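## Task

Pick up the small cardboard box sitting on the desk behind the carton stack and set it on the top of the low shelf, without disturbing the stacked cartons. The robot must not tip over or be left leaning, and the box must stay on the shelf by itself, not held by the robot, at the end.

## Robot and tools

ROBOT. A wheeled base with a lifting column that carries a head and two six-joint arms (left and right), each ending in a two-finger gripper. Shoulder height S = 0.90 m + column_m. Folded, the robot is 0.73 m long, 0.62 m wide, S + 0.43 m tall, with its front 0.40 m ahead of the column. The base drives straight or turns in place; it cannot move sideways. Loose objects may occasionally get nudged by something else.

FRAMES. Base frame: origin on the floor under the column, midway between the drive wheels; x forward, y left, z up. left_hand and right_hand are reported in this frame as the point where the fingers meet (tips reach 8 mm further); the hand's z axis runs along the fingers, its y axis across the opening. Odometry frame = base frame at scene start; base_odometry counts wheel turns only, heading positive to the left, -3.142 to 3.142.

execute_actions(actions, cameras). actions holds one action or none (empty list = just report state and images). An action may contain:
- base: exactly one of translate_m (relative straight drive in metres, forward positive, -3 to 3) or rotate_rad (relative turn in radians, counter-clockwise/left positive, -3.2 to 3.2). Both are offsets from where the base last reported itself. A move needing more than 8.667 s at its top speed is refused.
- joints: a single dictionary of absolute targets keyed by joint name, covering both arms together. Keys and ranges: column_m 0 to 0.8 m; head_tilt_rad -0.61 to 1.308 (0 level, positive looks down); left_joint1_rad..left_joint6_rad and right_joint1_rad..right_joint6_rad in radians with ranges joint1 -2.879 to 2.879, joint2 0 to 3.141, joint3 0 to 3.019, joint4 -1.692 to 1.57, joint5 -1.57 to 1.57 (positive swings hand to robot's right), joint6 -2.094 to 2.094 (positive rolls clockwise seen from behind); left_gripper_m and right_gripper_m are fingertip gap in metres, 0 to 0.093.
- speeds: optional caps for this action only, translate_m 0.05 to 0.8 m/s, rotate_rad 0.1 to 1 rad/s (maximum is default). It does not slow the arms.
Motions start together and may finish at different times. Joints left out may still be driving toward older targets. Unknown keys or out-of-range values reject the whole call with no motion. cameras: list from cam_head_left, cam_head_right, cam_left_wrist, cam_right_wrist, nav_camera, all; omitted/null/["all"] gives every camera, [] none. The pictures line gives image order.

wait(seconds): 0 to 10 s, no new command, returns state and images. zoom_image(camera, region): region [x0, y0, x1, y1] in pixels of that camera's latest full image, max 504x504. finished_scene(scene): ends the scene after the last command is held; irreversible; reports success. A reply with no tool call ends everything.

ARM GEOMETRY. With joint1 at -1.57 (left) or 1.57 (right) and joints 5, 6 at 0, the arm swings in a vertical plane 0.23 m beside the column, facing forward. Let a = j2 - 0.35, b = 1.05 + j2 - j3, c = b - j4 (c = 1.57: fingers point down). Hand is about 0.12 + 0.39 sin a + 0.38 cos b + 0.25 cos c m ahead and S + 0.39 cos a - 0.38 sin b - 0.25 sin c m up. Example: j2, j3, j4 = 0.93, 0.78, 0.14 gives 0.60 m ahead, 0.25 m below S. Real hands land up to ~5 cm lower and nearer (≈12 cm with heavy or far loads); trust reported hand positions. Reach about 1 m from shoulder; down to 0.99 m below S at 0.3 m ahead. For floor level: extend fingers-down 0.45-0.5 m ahead at column_m 0.3, then lower the column. Below 0.4 m height the base housing blocks hands closer than 0.45 m. Don't move arms with column_m under 0.3. Loads: fingers down, 0.3 kg up to 0.6 m ahead; lighter than 0.2 kg may be carried with fingers as flat as 0.35 rad below horizontal. Small changes (under ~0.03 rad, 0.08 for joints 2 and 3) may not move a joint despite "done"; approach contact in ~0.05 rad steps from your last target.

GRIPPER. Fingers 7 cm long; outside width is opening +1 cm at tips, +5 cm at base; body 10 x 7 cm; wrist camera sticks out 11 cm on one side. To grip, command a gap smaller than the object; "off_target" is then expected. A reported gap staying 0.002 m or more above target means something is held.

RESULT LINES. base_status / joint_status per motion: done (base: wheels turned fully, even if slipping), off_target (stopped short, may keep pushing), contact_stop (column or base only; target dropped), time_out, not_followed (safety check withheld arm targets; back the moved joints off ≥0.05 rad, or move the other arm if named). on_its_own lists unordered behaviour; "held at" is a target, not a position. turned_by_wheels vs turned_by_imu differing by >4 % and ≥0.05 rad means a collision or slip. base_tilt in degrees (forward, right); a forward drop of 0.5° during a move means leaning back. motor_effort shows only the wheel motors in percent, peak in brackets; wheel_motors_off = 1 means overload cut-out. A blocked arm keeps pushing; resend its reported joint positions to relax it (a held load sags a little). Column stops on touch-down going down and then refuses further descent until raised 0.2 m.

CAMERAS. Head cameras look ahead, tilted down by head_tilt_rad, 0.91-1.03 m + column_m up. Wrist cameras look along the fingers; closed fingertips sit at image centre. nav_camera is at base front, 0.23 m up, facing forward.

AVOID. After a base contact_stop, reverse 0.05 m before turning or retrying. Avoid sustained base pushing (motors cut out). Keep tabletops between 0.30 m and S - 0.26 m away from the column. Never let the arms collide or press on each other; keep them apart near the centre line. Don't bump the carton stack, drop or fling the object, or leave the robot tilted. Holding loads heats motors (MOTOR HOT warning at 85 °C; arm collapses at 100 °C); a hard-pushing arm, especially with joint5 turned far, overheats fastest. Release the item so it rests on the shelf unaided before finishing.

Each tool is called after "Request:" as name([rows], argument=value, ...), one row to a line, values as JSON.

## Session

Request:
execute_actions(actions=[])

Scene clock: 0.00 s.
base_odometry: x=+0.000 y=+0.000 heading=+0.000 (m, m, rad; odometry frame)
turned_by_wheels: +0.000 (rad since the last result)
turned_by_imu: +0.000 (rad since the last result)
base_tilt: forward=+0.2 right=+0.4 (deg)
base_status: not commanded
joint_positions: column_m=+0.551 head_tilt_rad=+0.893 left_joint1_rad=-1.578 left_joint2_rad=+0.891 left_joint3_rad=+0.422 left_joint4_rad=-0.957 left_joint5_rad=+0.034 left_joint6_rad=+0.048 left_gripper_m=+0.094 right_joint1_rad=+1.560 right_joint2_rad=+0.875 right_joint3_rad=+0.414 right_joint4_rad=-0.995 right_joint5_rad=+0.013 right_joint6_rad=-0.039 right_gripper_m=+0.095
joint_status: not commanded
wheel_motors_off: 0
motor_effort: left_wheel=+3 right_wheel=+3 (%)
left_hand: x=+0.1512 y=+0.2171 z=+1.2492 quat_wxyz=(+0.436, -0.017, -0.900, +0.028) (m; base frame)
right_hand: x=+0.1446 y=-0.2300 z=+1.2583 quat_wxyz=(+0.450, +0.016, -0.893, +0.000) (m; base frame)
pictures: cam_head_left, cam_head_right, cam_left_wrist, cam_right_wrist, nav_camera
Images, in order (width x height): cam_head_left 896x504, cam_head_right 896x504, cam_left_wrist 616x616, cam_right_wrist 616x616, nav_camera 896x504.

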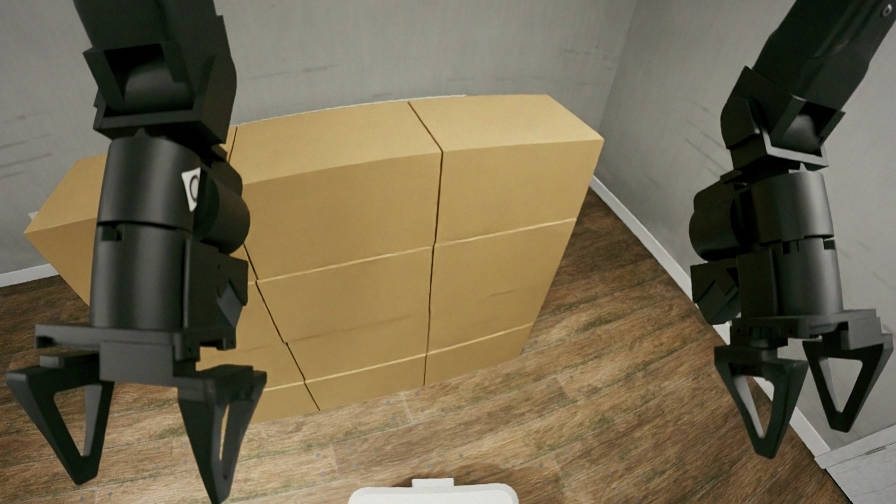

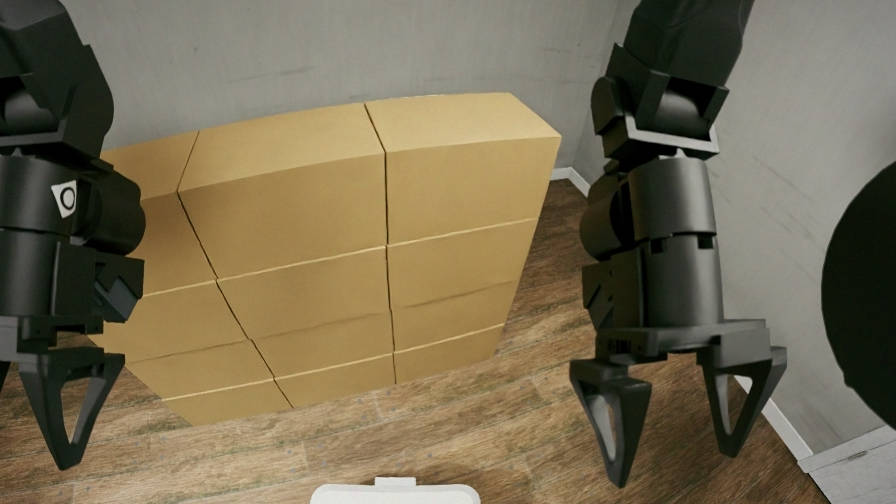

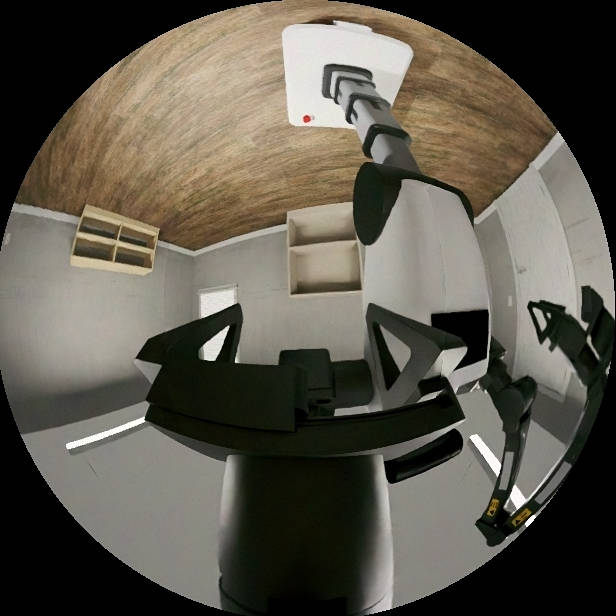

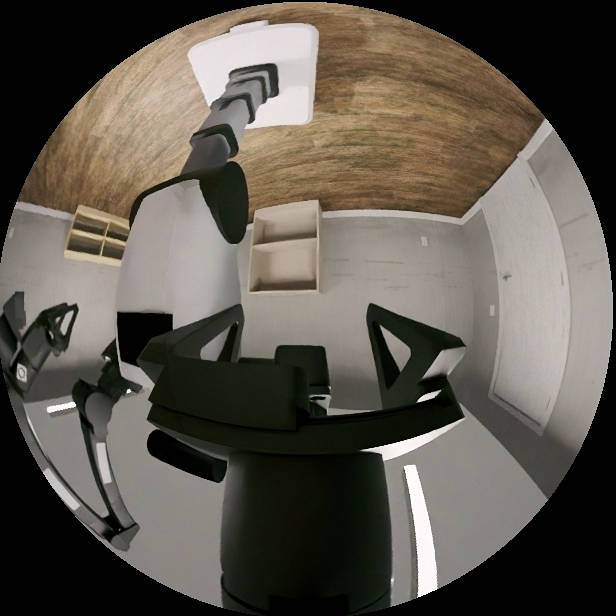

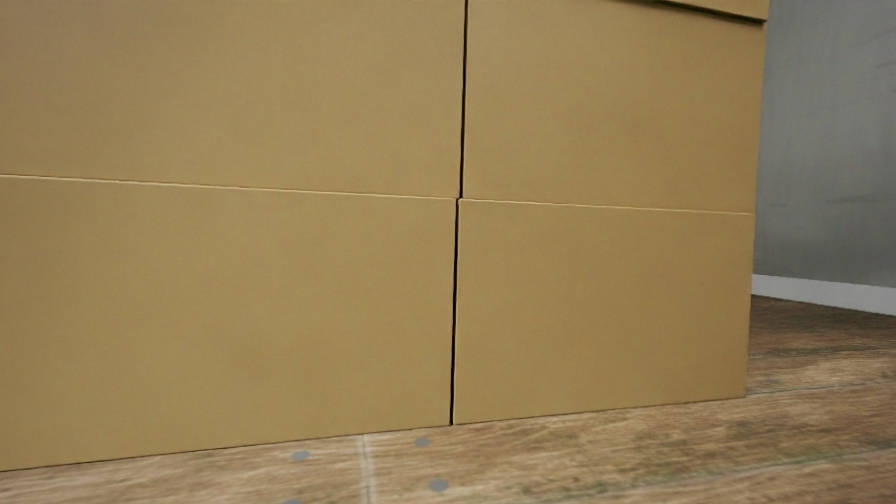

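Request:
execute_actions([
  {"base":{"rotate_rad":0.25},"joints":{"column_m":0.8}},
], cameras=["cam_head_left","cam_head_right","nav_camera","cam_left_wrist"])

Scene clock: 4.17 s.
base_odometry: x=+0.000 y=+0.000 heading=+0.248 (m, m, rad; odometry frame)
turned_by_wheels: +0.248 (rad since the last result)
turned_by_imu: +0.247 (rad since the last result)
base_tilt: forward=+0.2 right=+0.3 (deg)
base_status: done
joint_positions: column_m=+0.797 head_tilt_rad=+0.893 left_joint1_rad=-1.578 left_joint2_rad=+0.891 left_joint3_rad=+0.422 left_joint4_rad=-0.957 left_joint5_rad=+0.034 left_joint6_rad=+0.048 left_gripper_m=+0.094 right_joint1_rad=+1.560 right_joint2_rad=+0.875 right_joint3_rad=+0.415 right_joint4_rad=-0.995 right_joint5_rad=+0.013 right_joint6_rad=-0.039 right_gripper_m=+0.095
joint_status: all done
joint sent to its limit — the command would take column_m past its upper limit, so that joint was sent only as far as its limit.
wheel_motors_off: 0
motor_effort: left_wheel=-3(34) right_wheel=+3(28) (%)
left_hand: x=+0.1512 y=+0.2171 z=+1.4951 quat_wxyz=(+0.436, -0.017, -0.900, +0.028) (m; base frame)
right_hand: x=+0.1448 y=-0.2300 z=+1.5041 quat_wxyz=(+0.449, +0.016, -0.893, +0.000) (m; base frame)
pictures: cam_head_left, cam_head_right, cam_left_wrist, nav_camera
Images, in order (width x height): cam_head_left 896x504, cam_head_right 896x504, cam_left_wrist 616x616, nav_camera 896x504.

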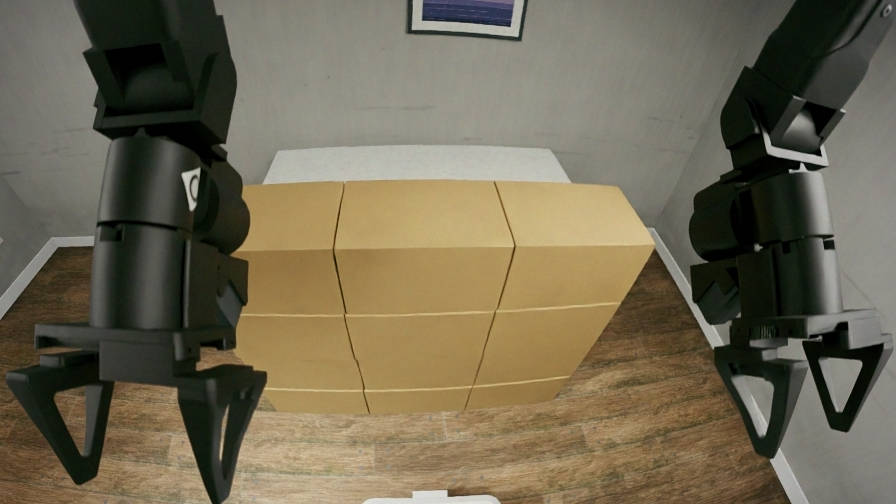

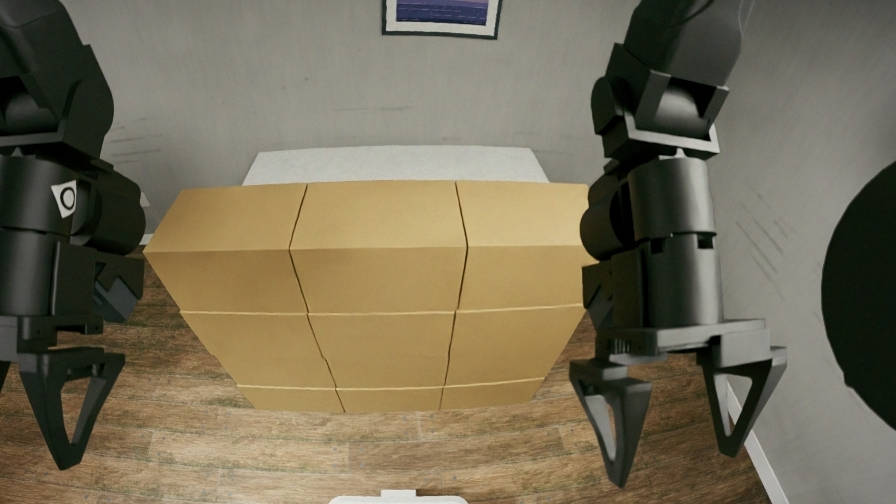

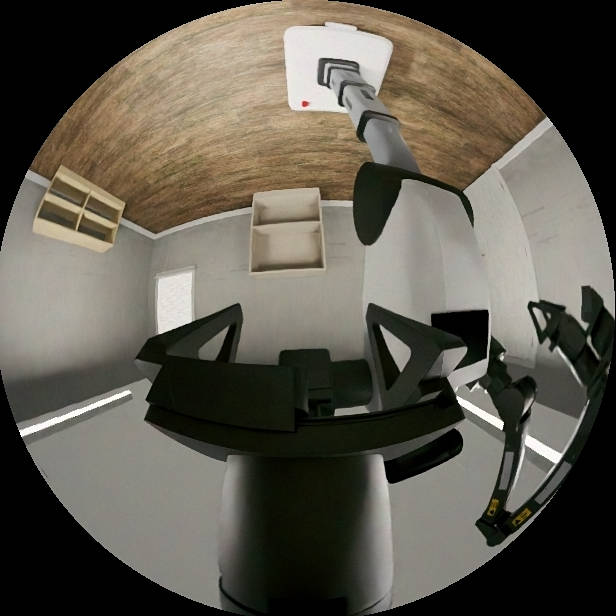

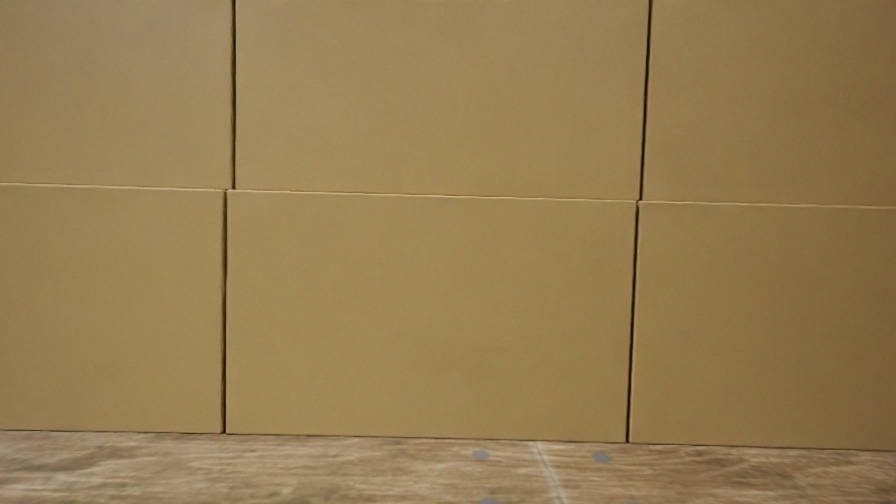

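Request:
execute_actions([
  {"base":{"rotate_rad":1.2},"joints":{"head_tilt_rad":0.7}},
], cameras=["cam_head_left"])

Request:
execute_actions([
  {"base":{"translate_m":1.35}},
], cameras=["cam_head_left"])

Request:
execute_actions([
  {"base":{"rotate_rad":-1.05},"joints":{"head_tilt_rad":0.9}},
], cameras=["cam_head_left","nav_camera"])

Scene clock: 7.57 s.
base_odometry: x=+0.000 y=+0.000 heading=+1.447 (m, m, rad; odometry frame)
turned_by_wheels: +1.199 (rad since the last result)
turned_by_imu: +1.192 (rad since the last result)
base_tilt: forward=+0.2 right=+0.4 (deg)
base_status: done
joint_positions: column_m=+0.797 head_tilt_rad=+0.717 left_joint1_rad=-1.578 left_joint2_rad=+0.891 left_joint3_rad=+0.422 left_joint4_rad=-0.957 left_joint5_rad=+0.034 left_joint6_rad=+0.048 left_gripper_m=+0.094 right_joint1_rad=+1.560 right_joint2_rad=+0.875 right_joint3_rad=+0.415 right_joint4_rad=-0.995 right_joint5_rad=+0.013 right_joint6_rad=-0.039 right_gripper_m=+0.095
joint_status: all done
wheel_motors_off: 0
motor_effort: left_wheel=-5(38) right_wheel=+5(28) (%)
left_hand: x=+0.1512 y=+0.2171 z=+1.4951 quat_wxyz=(+0.436, -0.017, -0.900, +0.028) (m; base frame)
right_hand: x=+0.1448 y=-0.2300 z=+1.5041 quat_wxyz=(+0.449, +0.016, -0.893, +0.000) (m; base frame)
pictures: cam_head_left
Images, in order (width x height): cam_head_left 896x504.

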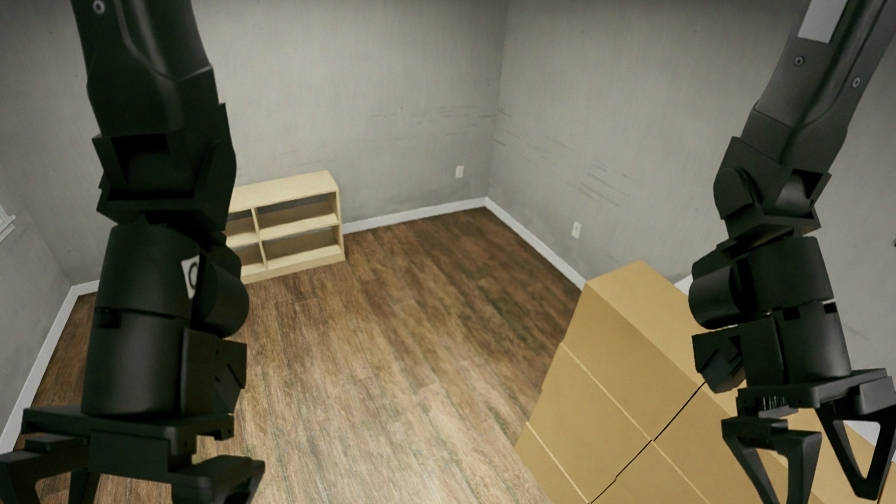

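Scene clock: 11.63 s.
base_odometry: x=+0.167 y=+1.340 heading=+1.448 (m, m, rad; odometry frame)
turned_by_wheels: +0.001 (rad since the last result)
turned_by_imu: -0.003 (rad since the last result)
base_tilt: forward=+0.2 right=+0.4 (deg)
base_status: done
joint_positions: column_m=+0.797 head_tilt_rad=+0.716 left_joint1_rad=-1.578 left_joint2_rad=+0.891 left_joint3_rad=+0.421 left_joint4_rad=-0.957 left_joint5_rad=+0.034 left_joint6_rad=+0.048 left_gripper_m=+0.094 right_joint1_rad=+1.560 right_joint2_rad=+0.875 right_joint3_rad=+0.414 right_joint4_rad=-0.995 right_joint5_rad=+0.013 right_joint6_rad=-0.039 right_gripper_m=+0.095
joint_status: not commanded
wheel_motors_off: 0
motor_effort: left_wheel=+1(50) right_wheel=-1(52) (%)
left_hand: x=+0.1506 y=+0.2171 z=+1.4953 quat_wxyz=(+0.436, -0.017, -0.899, +0.028) (m; base frame)
right_hand: x=+0.1446 y=-0.2300 z=+1.5042 quat_wxyz=(+0.450, +0.016, -0.893, +0.000) (m; base frame)
pictures: cam_head_left
Images, in order (width x height): cam_head_left 896x504.

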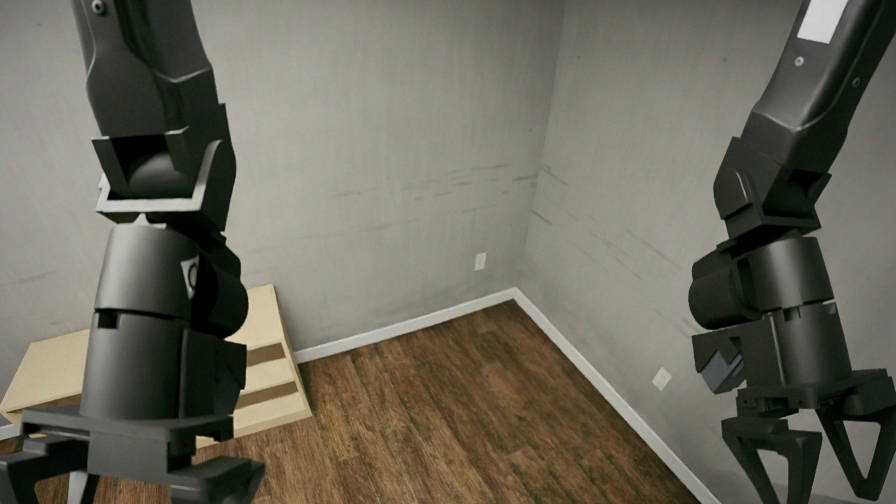

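Scene clock: 14.27 s.
base_odometry: x=+0.167 y=+1.340 heading=+0.399 (m, m, rad; odometry frame)
turned_by_wheels: -1.049 (rad since the last result)
turned_by_imu: -1.042 (rad since the last result)
base_tilt: forward=+0.2 right=+0.3 (deg)
base_status: done
joint_positions: column_m=+0.797 head_tilt_rad=+0.901 left_joint1_rad=-1.578 left_joint2_rad=+0.891 left_joint3_rad=+0.421 left_joint4_rad=-0.957 left_joint5_rad=+0.034 left_joint6_rad=+0.048 left_gripper_m=+0.094 right_joint1_rad=+1.560 right_joint2_rad=+0.875 right_joint3_rad=+0.414 right_joint4_rad=-0.995 right_joint5_rad=+0.013 right_joint6_rad=-0.039 right_gripper_m=+0.095
joint_status: all done
wheel_motors_off: 0
motor_effort: left_wheel=+5(36) right_wheel=-5(50) (%)
left_hand: x=+0.1506 y=+0.2171 z=+1.4953 quat_wxyz=(+0.436, -0.017, -0.899, +0.028) (m; base frame)
right_hand: x=+0.1446 y=-0.2300 z=+1.5042 quat_wxyz=(+0.450, +0.016, -0.893, +0.000) (m; base frame)
pictures: cam_head_left, nav_camera
Images, in order (width x height): cam_head_left 896x504, nav_camera 896x504.

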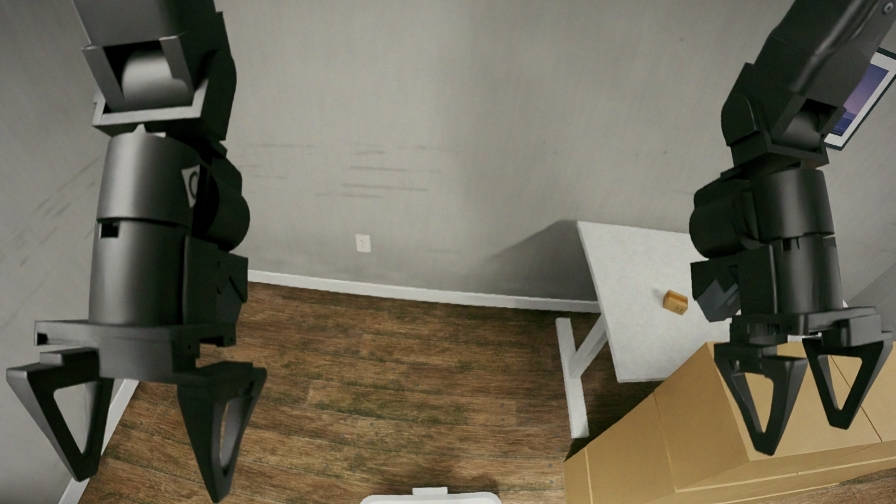

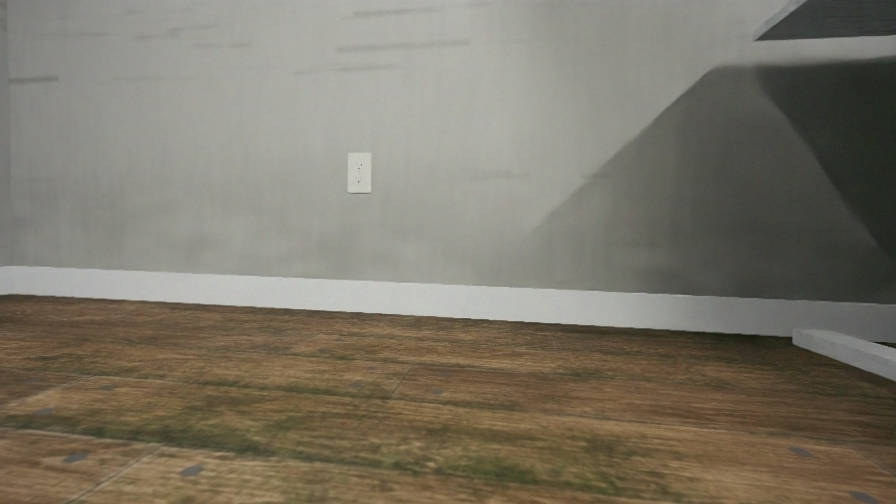

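Request:
execute_actions([
  {"base":{"translate_m":0.7},"joints":{"column_m":0.5}},
], cameras=[])

Request:
execute_actions([
  {"base":{"rotate_rad":-1.65}},
], cameras=["cam_head_left","cam_head_right","nav_camera"])

Scene clock: 19.13 s.
base_odometry: x=+0.812 y=+1.611 heading=+0.399 (m, m, rad; odometry frame)
turned_by_wheels: +0.000 (rad since the last result)
turned_by_imu: -0.002 (rad since the last result)
base_tilt: forward=+0.2 right=+0.3 (deg)
base_status: done
joint_positions: column_m=+0.500 head_tilt_rad=+0.902 left_joint1_rad=-1.578 left_joint2_rad=+0.891 left_joint3_rad=+0.422 left_joint4_rad=-0.957 left_joint5_rad=+0.034 left_joint6_rad=+0.048 left_gripper_m=+0.094 right_joint1_rad=+1.560 right_joint2_rad=+0.875 right_joint3_rad=+0.415 right_joint4_rad=-0.995 right_joint5_rad=+0.013 right_joint6_rad=-0.039 right_gripper_m=+0.095
joint_status: all done
wheel_motors_off: 0
motor_effort: left_wheel=+0(55) right_wheel=+0(50) (%)
left_hand: x=+0.1510 y=+0.2171 z=+1.1979 quat_wxyz=(+0.436, -0.017, -0.899, +0.028) (m; base frame)
right_hand: x=+0.1451 y=-0.2300 z=+1.2068 quat_wxyz=(+0.449, +0.016, -0.893, +0.000) (m; base frame)
pictures: none
No camera images: the call's "cameras" was empty. Leave "cameras" out to get every camera's image.

Scene clock: 22.37 s.
base_odometry: x=+0.812 y=+1.611 heading=-1.250 (m, m, rad; odometry frame)
turned_by_wheels: -1.649 (rad since the last result)
turned_by_imu: -1.638 (rad since the last result)
base_tilt: forward=+0.2 right=+0.3 (deg)
base_status: done
joint_positions: column_m=+0.500 head_tilt_rad=+0.902 left_joint1_rad=-1.578 left_joint2_rad=+0.891 left_joint3_rad=+0.422 left_joint4_rad=-0.957 left_joint5_rad=+0.034 left_joint6_rad=+0.048 left_gripper_m=+0.094 right_joint1_rad=+1.560 right_joint2_rad=+0.875 right_joint3_rad=+0.415 right_joint4_rad=-0.995 right_joint5_rad=+0.013 right_joint6_rad=-0.039 right_gripper_m=+0.095
joint_status: not commanded
wheel_motors_off: 0
motor_effort: left_wheel=+6(46) right_wheel=-4(49) (%)
left_hand: x=+0.1510 y=+0.2171 z=+1.1979 quat_wxyz=(+0.436, -0.017, -0.899, +0.028) (m; base frame)
right_hand: x=+0.1451 y=-0.2300 z=+1.2068 quat_wxyz=(+0.449, +0.016, -0.893, +0.000) (m; base frame)
pictures: cam_head_left, cam_head_right, nav_camera
Images, in order (width x height): cam_head_left 896x504, cam_head_right 896x504, nav_camera 896x504.

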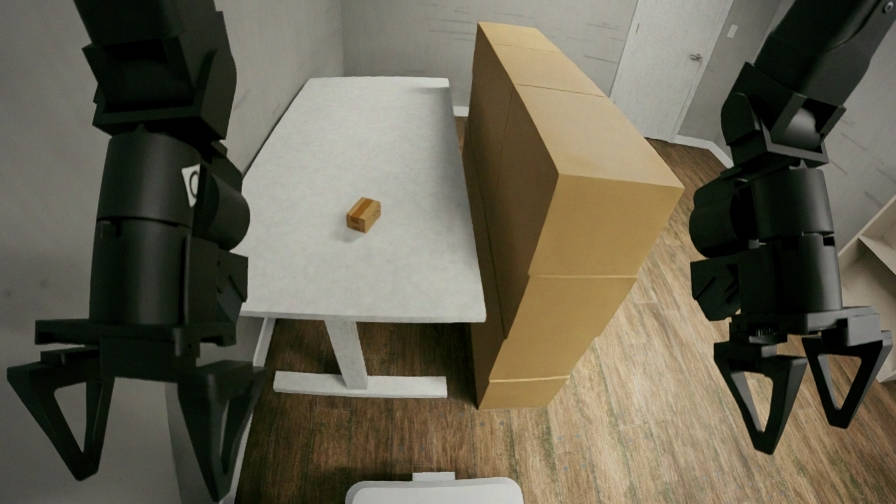

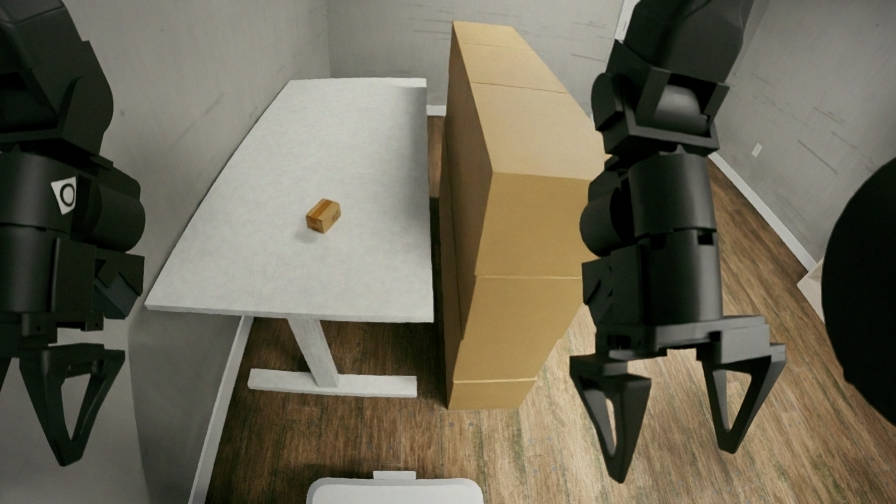

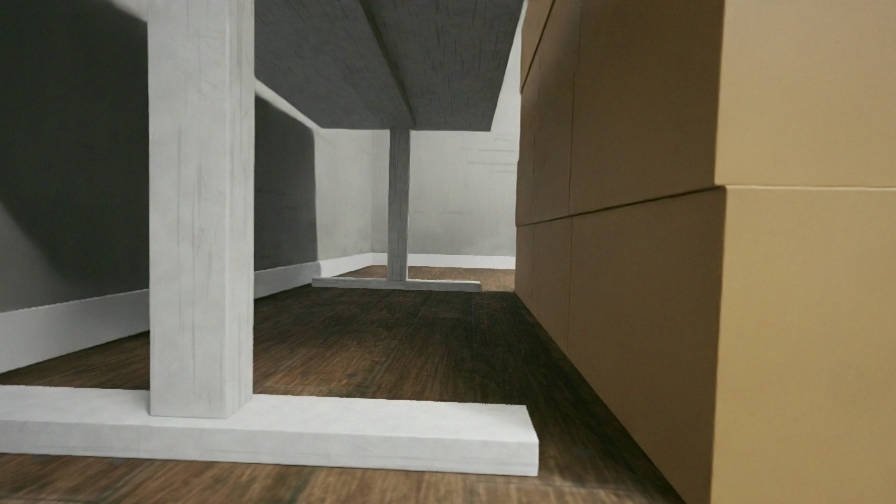

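Request:
execute_actions([
  {"base":{"translate_m":0.18},"speeds":{"translate_m":0.08},"joints":{"left_joint2_rad":1.58,"left_joint3_rad":1.6,"left_joint4_rad":-0.54,"left_joint5_rad":0,"left_joint6_rad":0.5}},
], cameras=["cam_head_left","cam_head_right","cam_left_wrist"])

Scene clock: 25.67 s.
base_odometry: x=+0.869 y=+1.440 heading=-1.251 (m, m, rad; odometry frame)
turned_by_wheels: -0.001 (rad since the last result)
turned_by_imu: -0.001 (rad since the last result)
base_tilt: forward=+0.2 right=+0.3 (deg)
base_status: done
joint_positions: column_m=+0.500 head_tilt_rad=+0.902 left_joint1_rad=-1.578 left_joint2_rad=+1.581 left_joint3_rad=+1.590 left_joint4_rad=-0.542 left_joint5_rad=+0.002 left_joint6_rad=+0.491 left_gripper_m=+0.094 right_joint1_rad=+1.560 right_joint2_rad=+0.874 right_joint3_rad=+0.415 right_joint4_rad=-0.995 right_joint5_rad=+0.013 right_joint6_rad=-0.039 right_gripper_m=+0.095
joint_status: all done
wheel_motors_off: 0
motor_effort: left_wheel=-1(54) right_wheel=+1(35) (%)
left_hand: x=+0.6788 y=+0.2194 z=+0.9541 quat_wxyz=(+0.003, -0.245, -0.970, +0.005) (m; base frame)
right_hand: x=+0.1450 y=-0.2300 z=+1.2069 quat_wxyz=(+0.449, +0.016, -0.893, +0.000) (m; base frame)
pictures: cam_head_left, cam_head_right, cam_left_wrist
Images, in order (width x height): cam_head_left 896x504, cam_head_right 896x504, cam_left_wrist 616x616.

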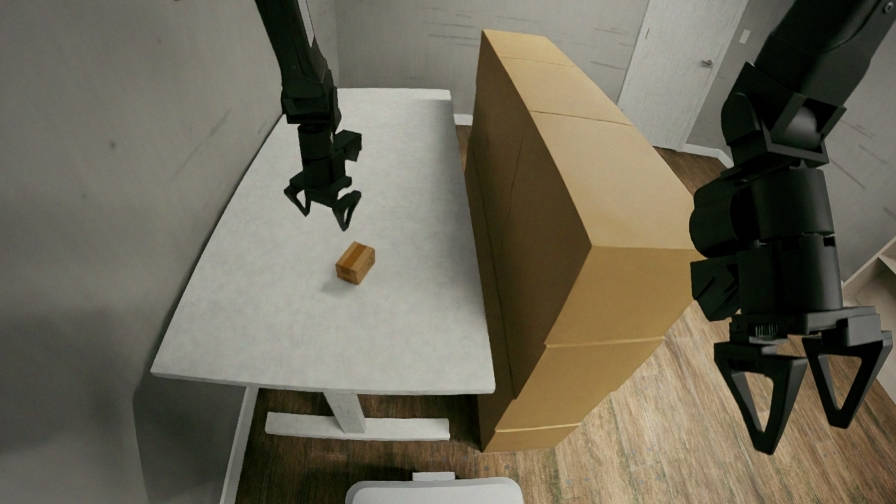

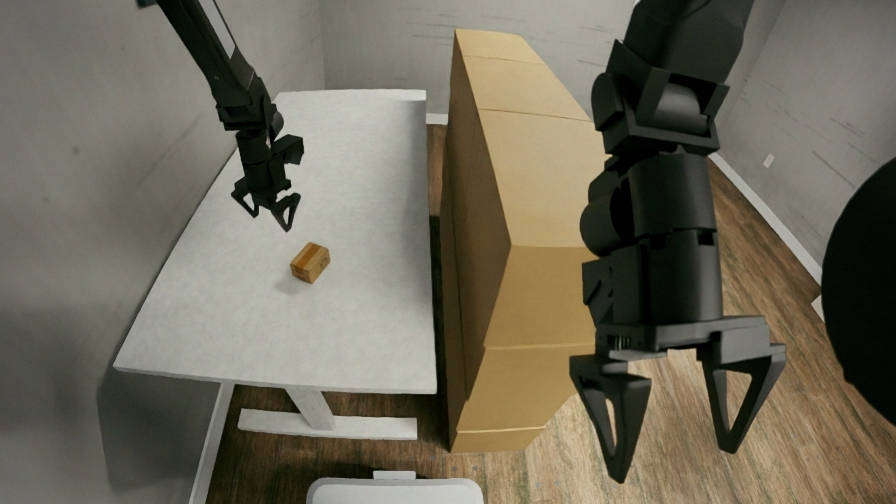

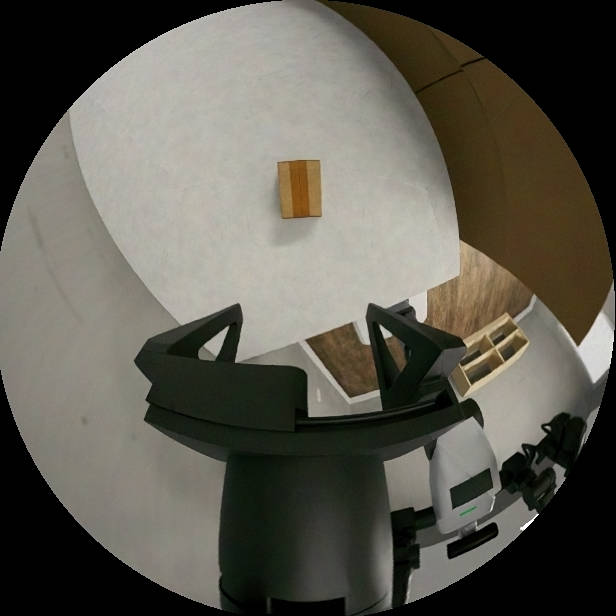

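Request:
execute_actions([
  {"base":{"rotate_rad":-0.05},"joints":{"left_joint2_rad":1.9,"left_joint3_rad":2.1,"left_joint4_rad":-0.72,"left_joint6_rad":0.44}},
], cameras=["cam_head_left","cam_left_wrist"])

Scene clock: 27.23 s.
base_odometry: x=+0.869 y=+1.440 heading=-1.299 (m, m, rad; odometry frame)
turned_by_wheels: -0.048 (rad since the last result)
turned_by_imu: -0.046 (rad since the last result)
base_tilt: forward=+0.2 right=+0.4 (deg)
base_status: done
joint_positions: column_m=+0.500 head_tilt_rad=+0.902 left_joint1_rad=-1.578 left_joint2_rad=+1.911 left_joint3_rad=+2.066 left_joint4_rad=-0.715 left_joint5_rad=+0.001 left_joint6_rad=+0.446 left_gripper_m=+0.094 right_joint1_rad=+1.560 right_joint2_rad=+0.874 right_joint3_rad=+0.414 right_joint4_rad=-0.995 right_joint5_rad=+0.013 right_joint6_rad=-0.039 right_gripper_m=+0.095
joint_status: all done
wheel_motors_off: 0
motor_effort: left_wheel=+1(48) right_wheel=-1(48) (%)
left_hand: x=+0.7396 y=+0.2185 z=+0.8618 quat_wxyz=(+0.017, -0.223, -0.975, +0.008) (m; base frame)
right_hand: x=+0.1448 y=-0.2300 z=+1.2070 quat_wxyz=(+0.449, +0.016, -0.893, +0.000) (m; base frame)
pictures: cam_head_left, cam_left_wrist
Images, in order (width x height): cam_head_left 896x504, cam_left_wrist 616x616.

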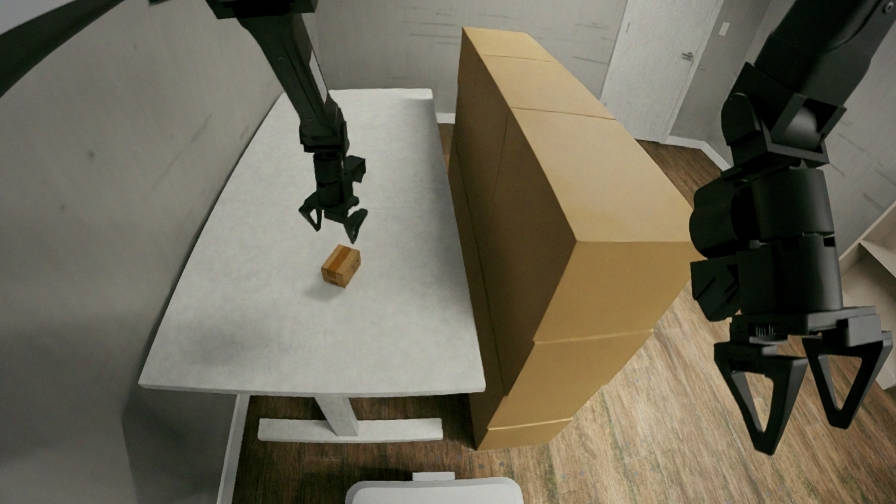

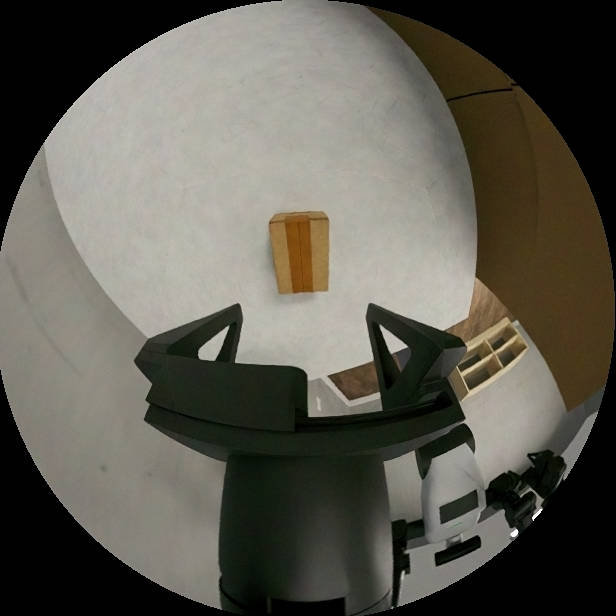

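Request:
execute_actions([
  {"joints":{"column_m":0.42}},
], cameras=["cam_head_left","cam_left_wrist"])

Scene clock: 29.10 s.
base_odometry: x=+0.869 y=+1.440 heading=-1.299 (m, m, rad; odometry frame)
turned_by_wheels: +0.000 (rad since the last result)
turned_by_imu: +0.000 (rad since the last result)
base_tilt: forward=+0.2 right=+0.3 (deg)
base_status: not commanded
joint_positions: column_m=+0.420 head_tilt_rad=+0.902 left_joint1_rad=-1.578 left_joint2_rad=+1.910 left_joint3_rad=+2.066 left_joint4_rad=-0.715 left_joint5_rad=+0.001 left_joint6_rad=+0.446 left_gripper_m=+0.094 right_joint1_rad=+1.560 right_joint2_rad=+0.874 right_joint3_rad=+0.414 right_joint4_rad=-0.995 right_joint5_rad=+0.013 right_joint6_rad=-0.039 right_gripper_m=+0.095
joint_status: all done
wheel_motors_off: 0
motor_effort: left_wheel=+3(3) right_wheel=-2(1) (%)
left_hand: x=+0.7399 y=+0.2185 z=+0.7820 quat_wxyz=(+0.017, -0.223, -0.975, +0.008) (m; base frame)
right_hand: x=+0.1448 y=-0.2300 z=+1.1270 quat_wxyz=(+0.449, +0.016, -0.893, +0.000) (m; base frame)
pictures: cam_head_left, cam_left_wrist
Images, in order (width x height): cam_head_left 896x504, cam_left_wrist 616x616.

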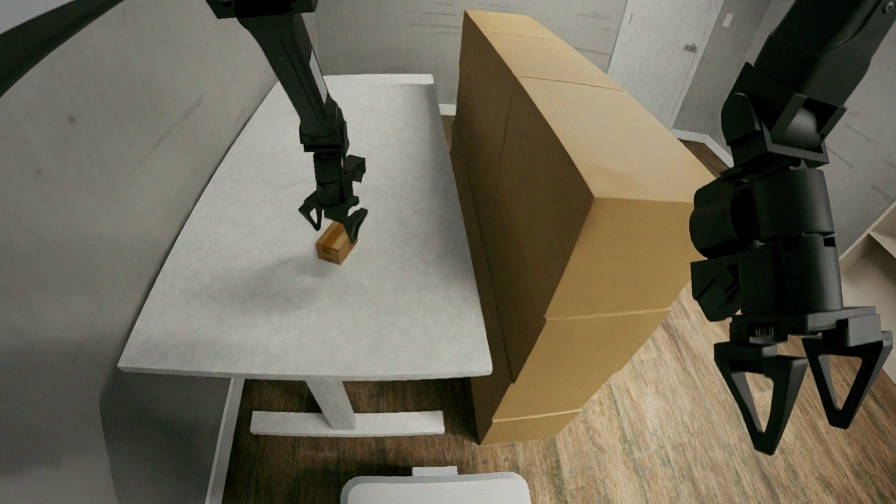

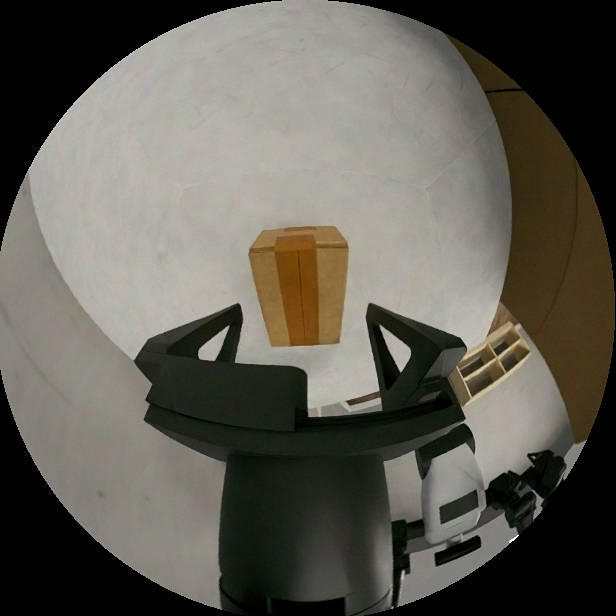

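Request:
execute_actions([
  {"joints":{"column_m":0.385}},
], cameras=["cam_left_wrist"])

Request:
execute_actions([
  {"joints":{"left_gripper_m":0.03}},
], cameras=["cam_head_left","cam_left_wrist"])

Request:
execute_actions([
  {"joints":{"column_m":0.43}},
], cameras=["cam_head_left","cam_right_wrist"])

Scene clock: 30.53 s.
base_odometry: x=+0.869 y=+1.440 heading=-1.299 (m, m, rad; odometry frame)
turned_by_wheels: +0.000 (rad since the last result)
turned_by_imu: +0.000 (rad since the last result)
base_tilt: forward=+0.2 right=+0.4 (deg)
base_status: not commanded
joint_positions: column_m=+0.385 head_tilt_rad=+0.902 left_joint1_rad=-1.578 left_joint2_rad=+1.910 left_joint3_rad=+2.066 left_joint4_rad=-0.715 left_joint5_rad=+0.001 left_joint6_rad=+0.446 left_gripper_m=+0.094 right_joint1_rad=+1.560 right_joint2_rad=+0.874 right_joint3_rad=+0.414 right_joint4_rad=-0.995 right_joint5_rad=+0.013 right_joint6_rad=-0.039 right_gripper_m=+0.095
joint_status: all done
wheel_motors_off: 0
motor_effort: left_wheel=+3(3) right_wheel=-2(2) (%)
left_hand: x=+0.7399 y=+0.2185 z=+0.7470 quat_wxyz=(+0.017, -0.223, -0.975, +0.008) (m; base frame)
right_hand: x=+0.1448 y=-0.2300 z=+1.0919 quat_wxyz=(+0.449, +0.016, -0.893, +0.000) (m; base frame)
pictures: cam_left_wrist
Images, in order (width x height): cam_left_wrist 616x616.

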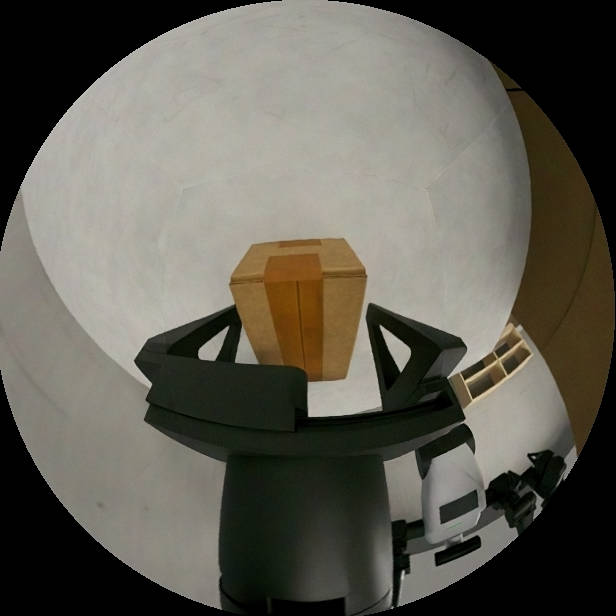

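Scene clock: 31.17 s.
base_odometry: x=+0.869 y=+1.440 heading=-1.299 (m, m, rad; odometry frame)
turned_by_wheels: +0.000 (rad since the last result)
turned_by_imu: +0.000 (rad since the last result)
base_tilt: forward=+0.2 right=+0.3 (deg)
base_status: not commanded
joint_positions: column_m=+0.385 head_tilt_rad=+0.902 left_joint1_rad=-1.578 left_joint2_rad=+1.910 left_joint3_rad=+2.066 left_joint4_rad=-0.716 left_joint5_rad=+0.001 left_joint6_rad=+0.446 left_gripper_m=+0.060 right_joint1_rad=+1.560 right_joint2_rad=+0.874 right_joint3_rad=+0.414 right_joint4_rad=-0.995 right_joint5_rad=+0.013 right_joint6_rad=-0.039 right_gripper_m=+0.095
joint_status: left_gripper_m off_target (ended at +0.060, target +0.030)
wheel_motors_off: 0
motor_effort: left_wheel=+4(4) right_wheel=-2(2) (%)
left_hand: x=+0.7398 y=+0.2186 z=+0.7470 quat_wxyz=(+0.017, -0.223, -0.975, +0.007) (m; base frame)
right_hand: x=+0.1448 y=-0.2300 z=+1.0919 quat_wxyz=(+0.449, +0.016, -0.893, +0.000) (m; base frame)
pictures: cam_head_left, cam_left_wrist
Images, in order (width x height): cam_head_left 896x504, cam_left_wrist 616x616.

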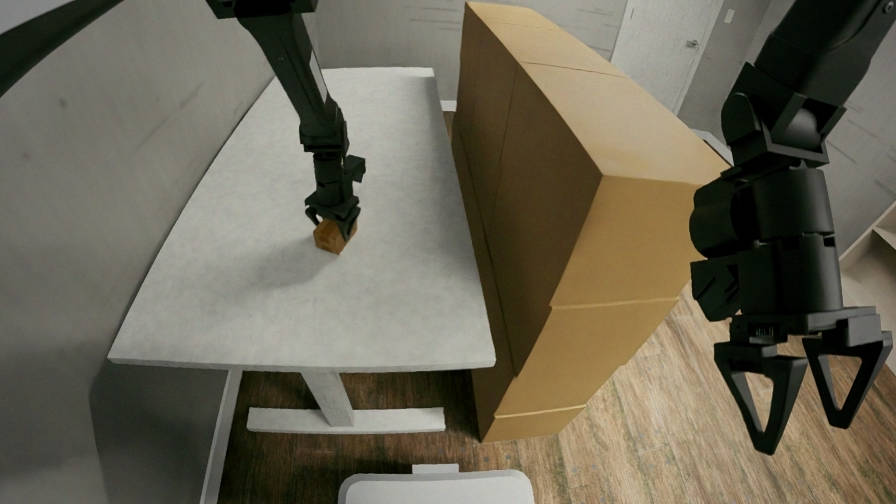

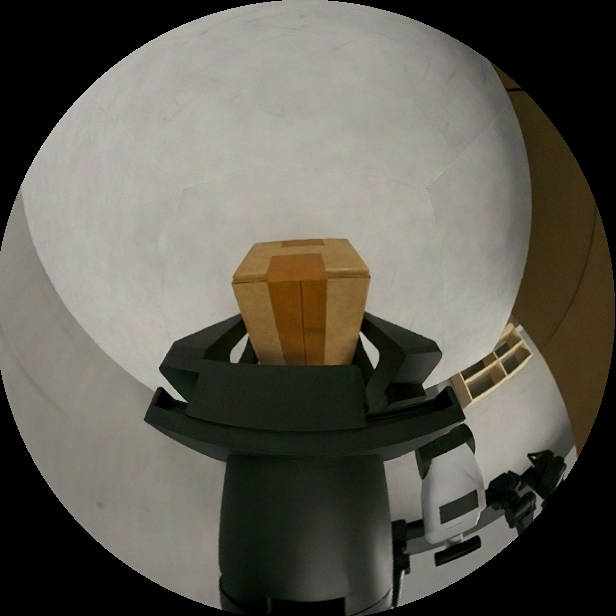

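Scene clock: 32.33 s.
base_odometry: x=+0.869 y=+1.440 heading=-1.299 (m, m, rad; odometry frame)
turned_by_wheels: +0.000 (rad since the last result)
turned_by_imu: +0.000 (rad since the last result)
base_tilt: forward=+0.2 right=+0.3 (deg)
base_status: not commanded
joint_positions: column_m=+0.430 head_tilt_rad=+0.902 left_joint1_rad=-1.578 left_joint2_rad=+1.910 left_joint3_rad=+2.066 left_joint4_rad=-0.716 left_joint5_rad=+0.001 left_joint6_rad=+0.446 left_gripper_m=+0.060 right_joint1_rad=+1.560 right_joint2_rad=+0.874 right_joint3_rad=+0.414 right_joint4_rad=-0.995 right_joint5_rad=+0.013 right_joint6_rad=-0.039 right_gripper_m=+0.095
joint_status: all done
wheel_motors_off: 0
motor_effort: left_wheel=+4(4) right_wheel=-2(2) (%)
left_hand: x=+0.7398 y=+0.2186 z=+0.7919 quat_wxyz=(+0.017, -0.223, -0.975, +0.007) (m; base frame)
right_hand: x=+0.1448 y=-0.2300 z=+1.1368 quat_wxyz=(+0.449, +0.016, -0.893, +0.000) (m; base frame)
pictures: cam_head_left, cam_right_wrist
Images, in order (width x height): cam_head_left 896x504, cam_right_wrist 616x616.

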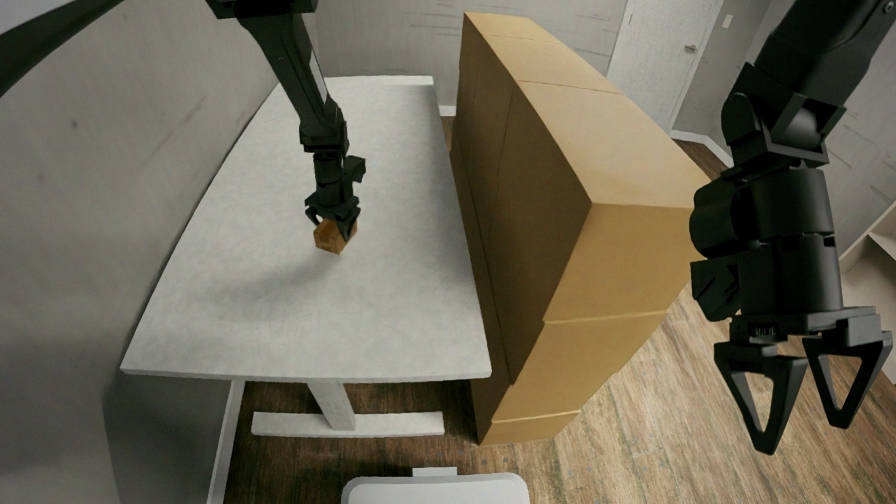

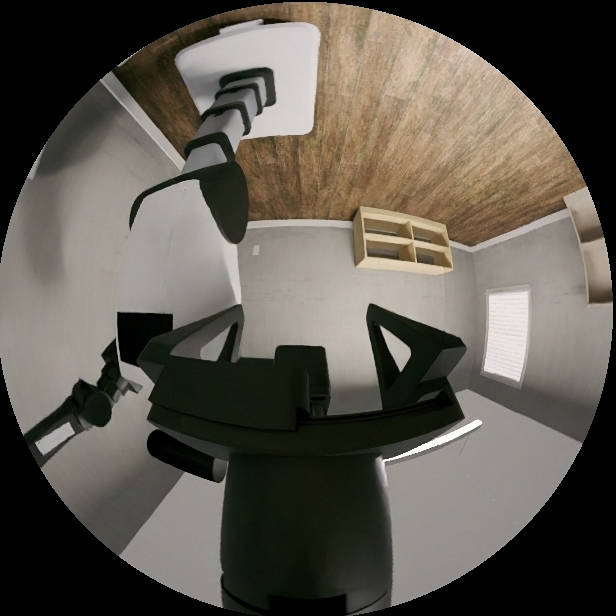

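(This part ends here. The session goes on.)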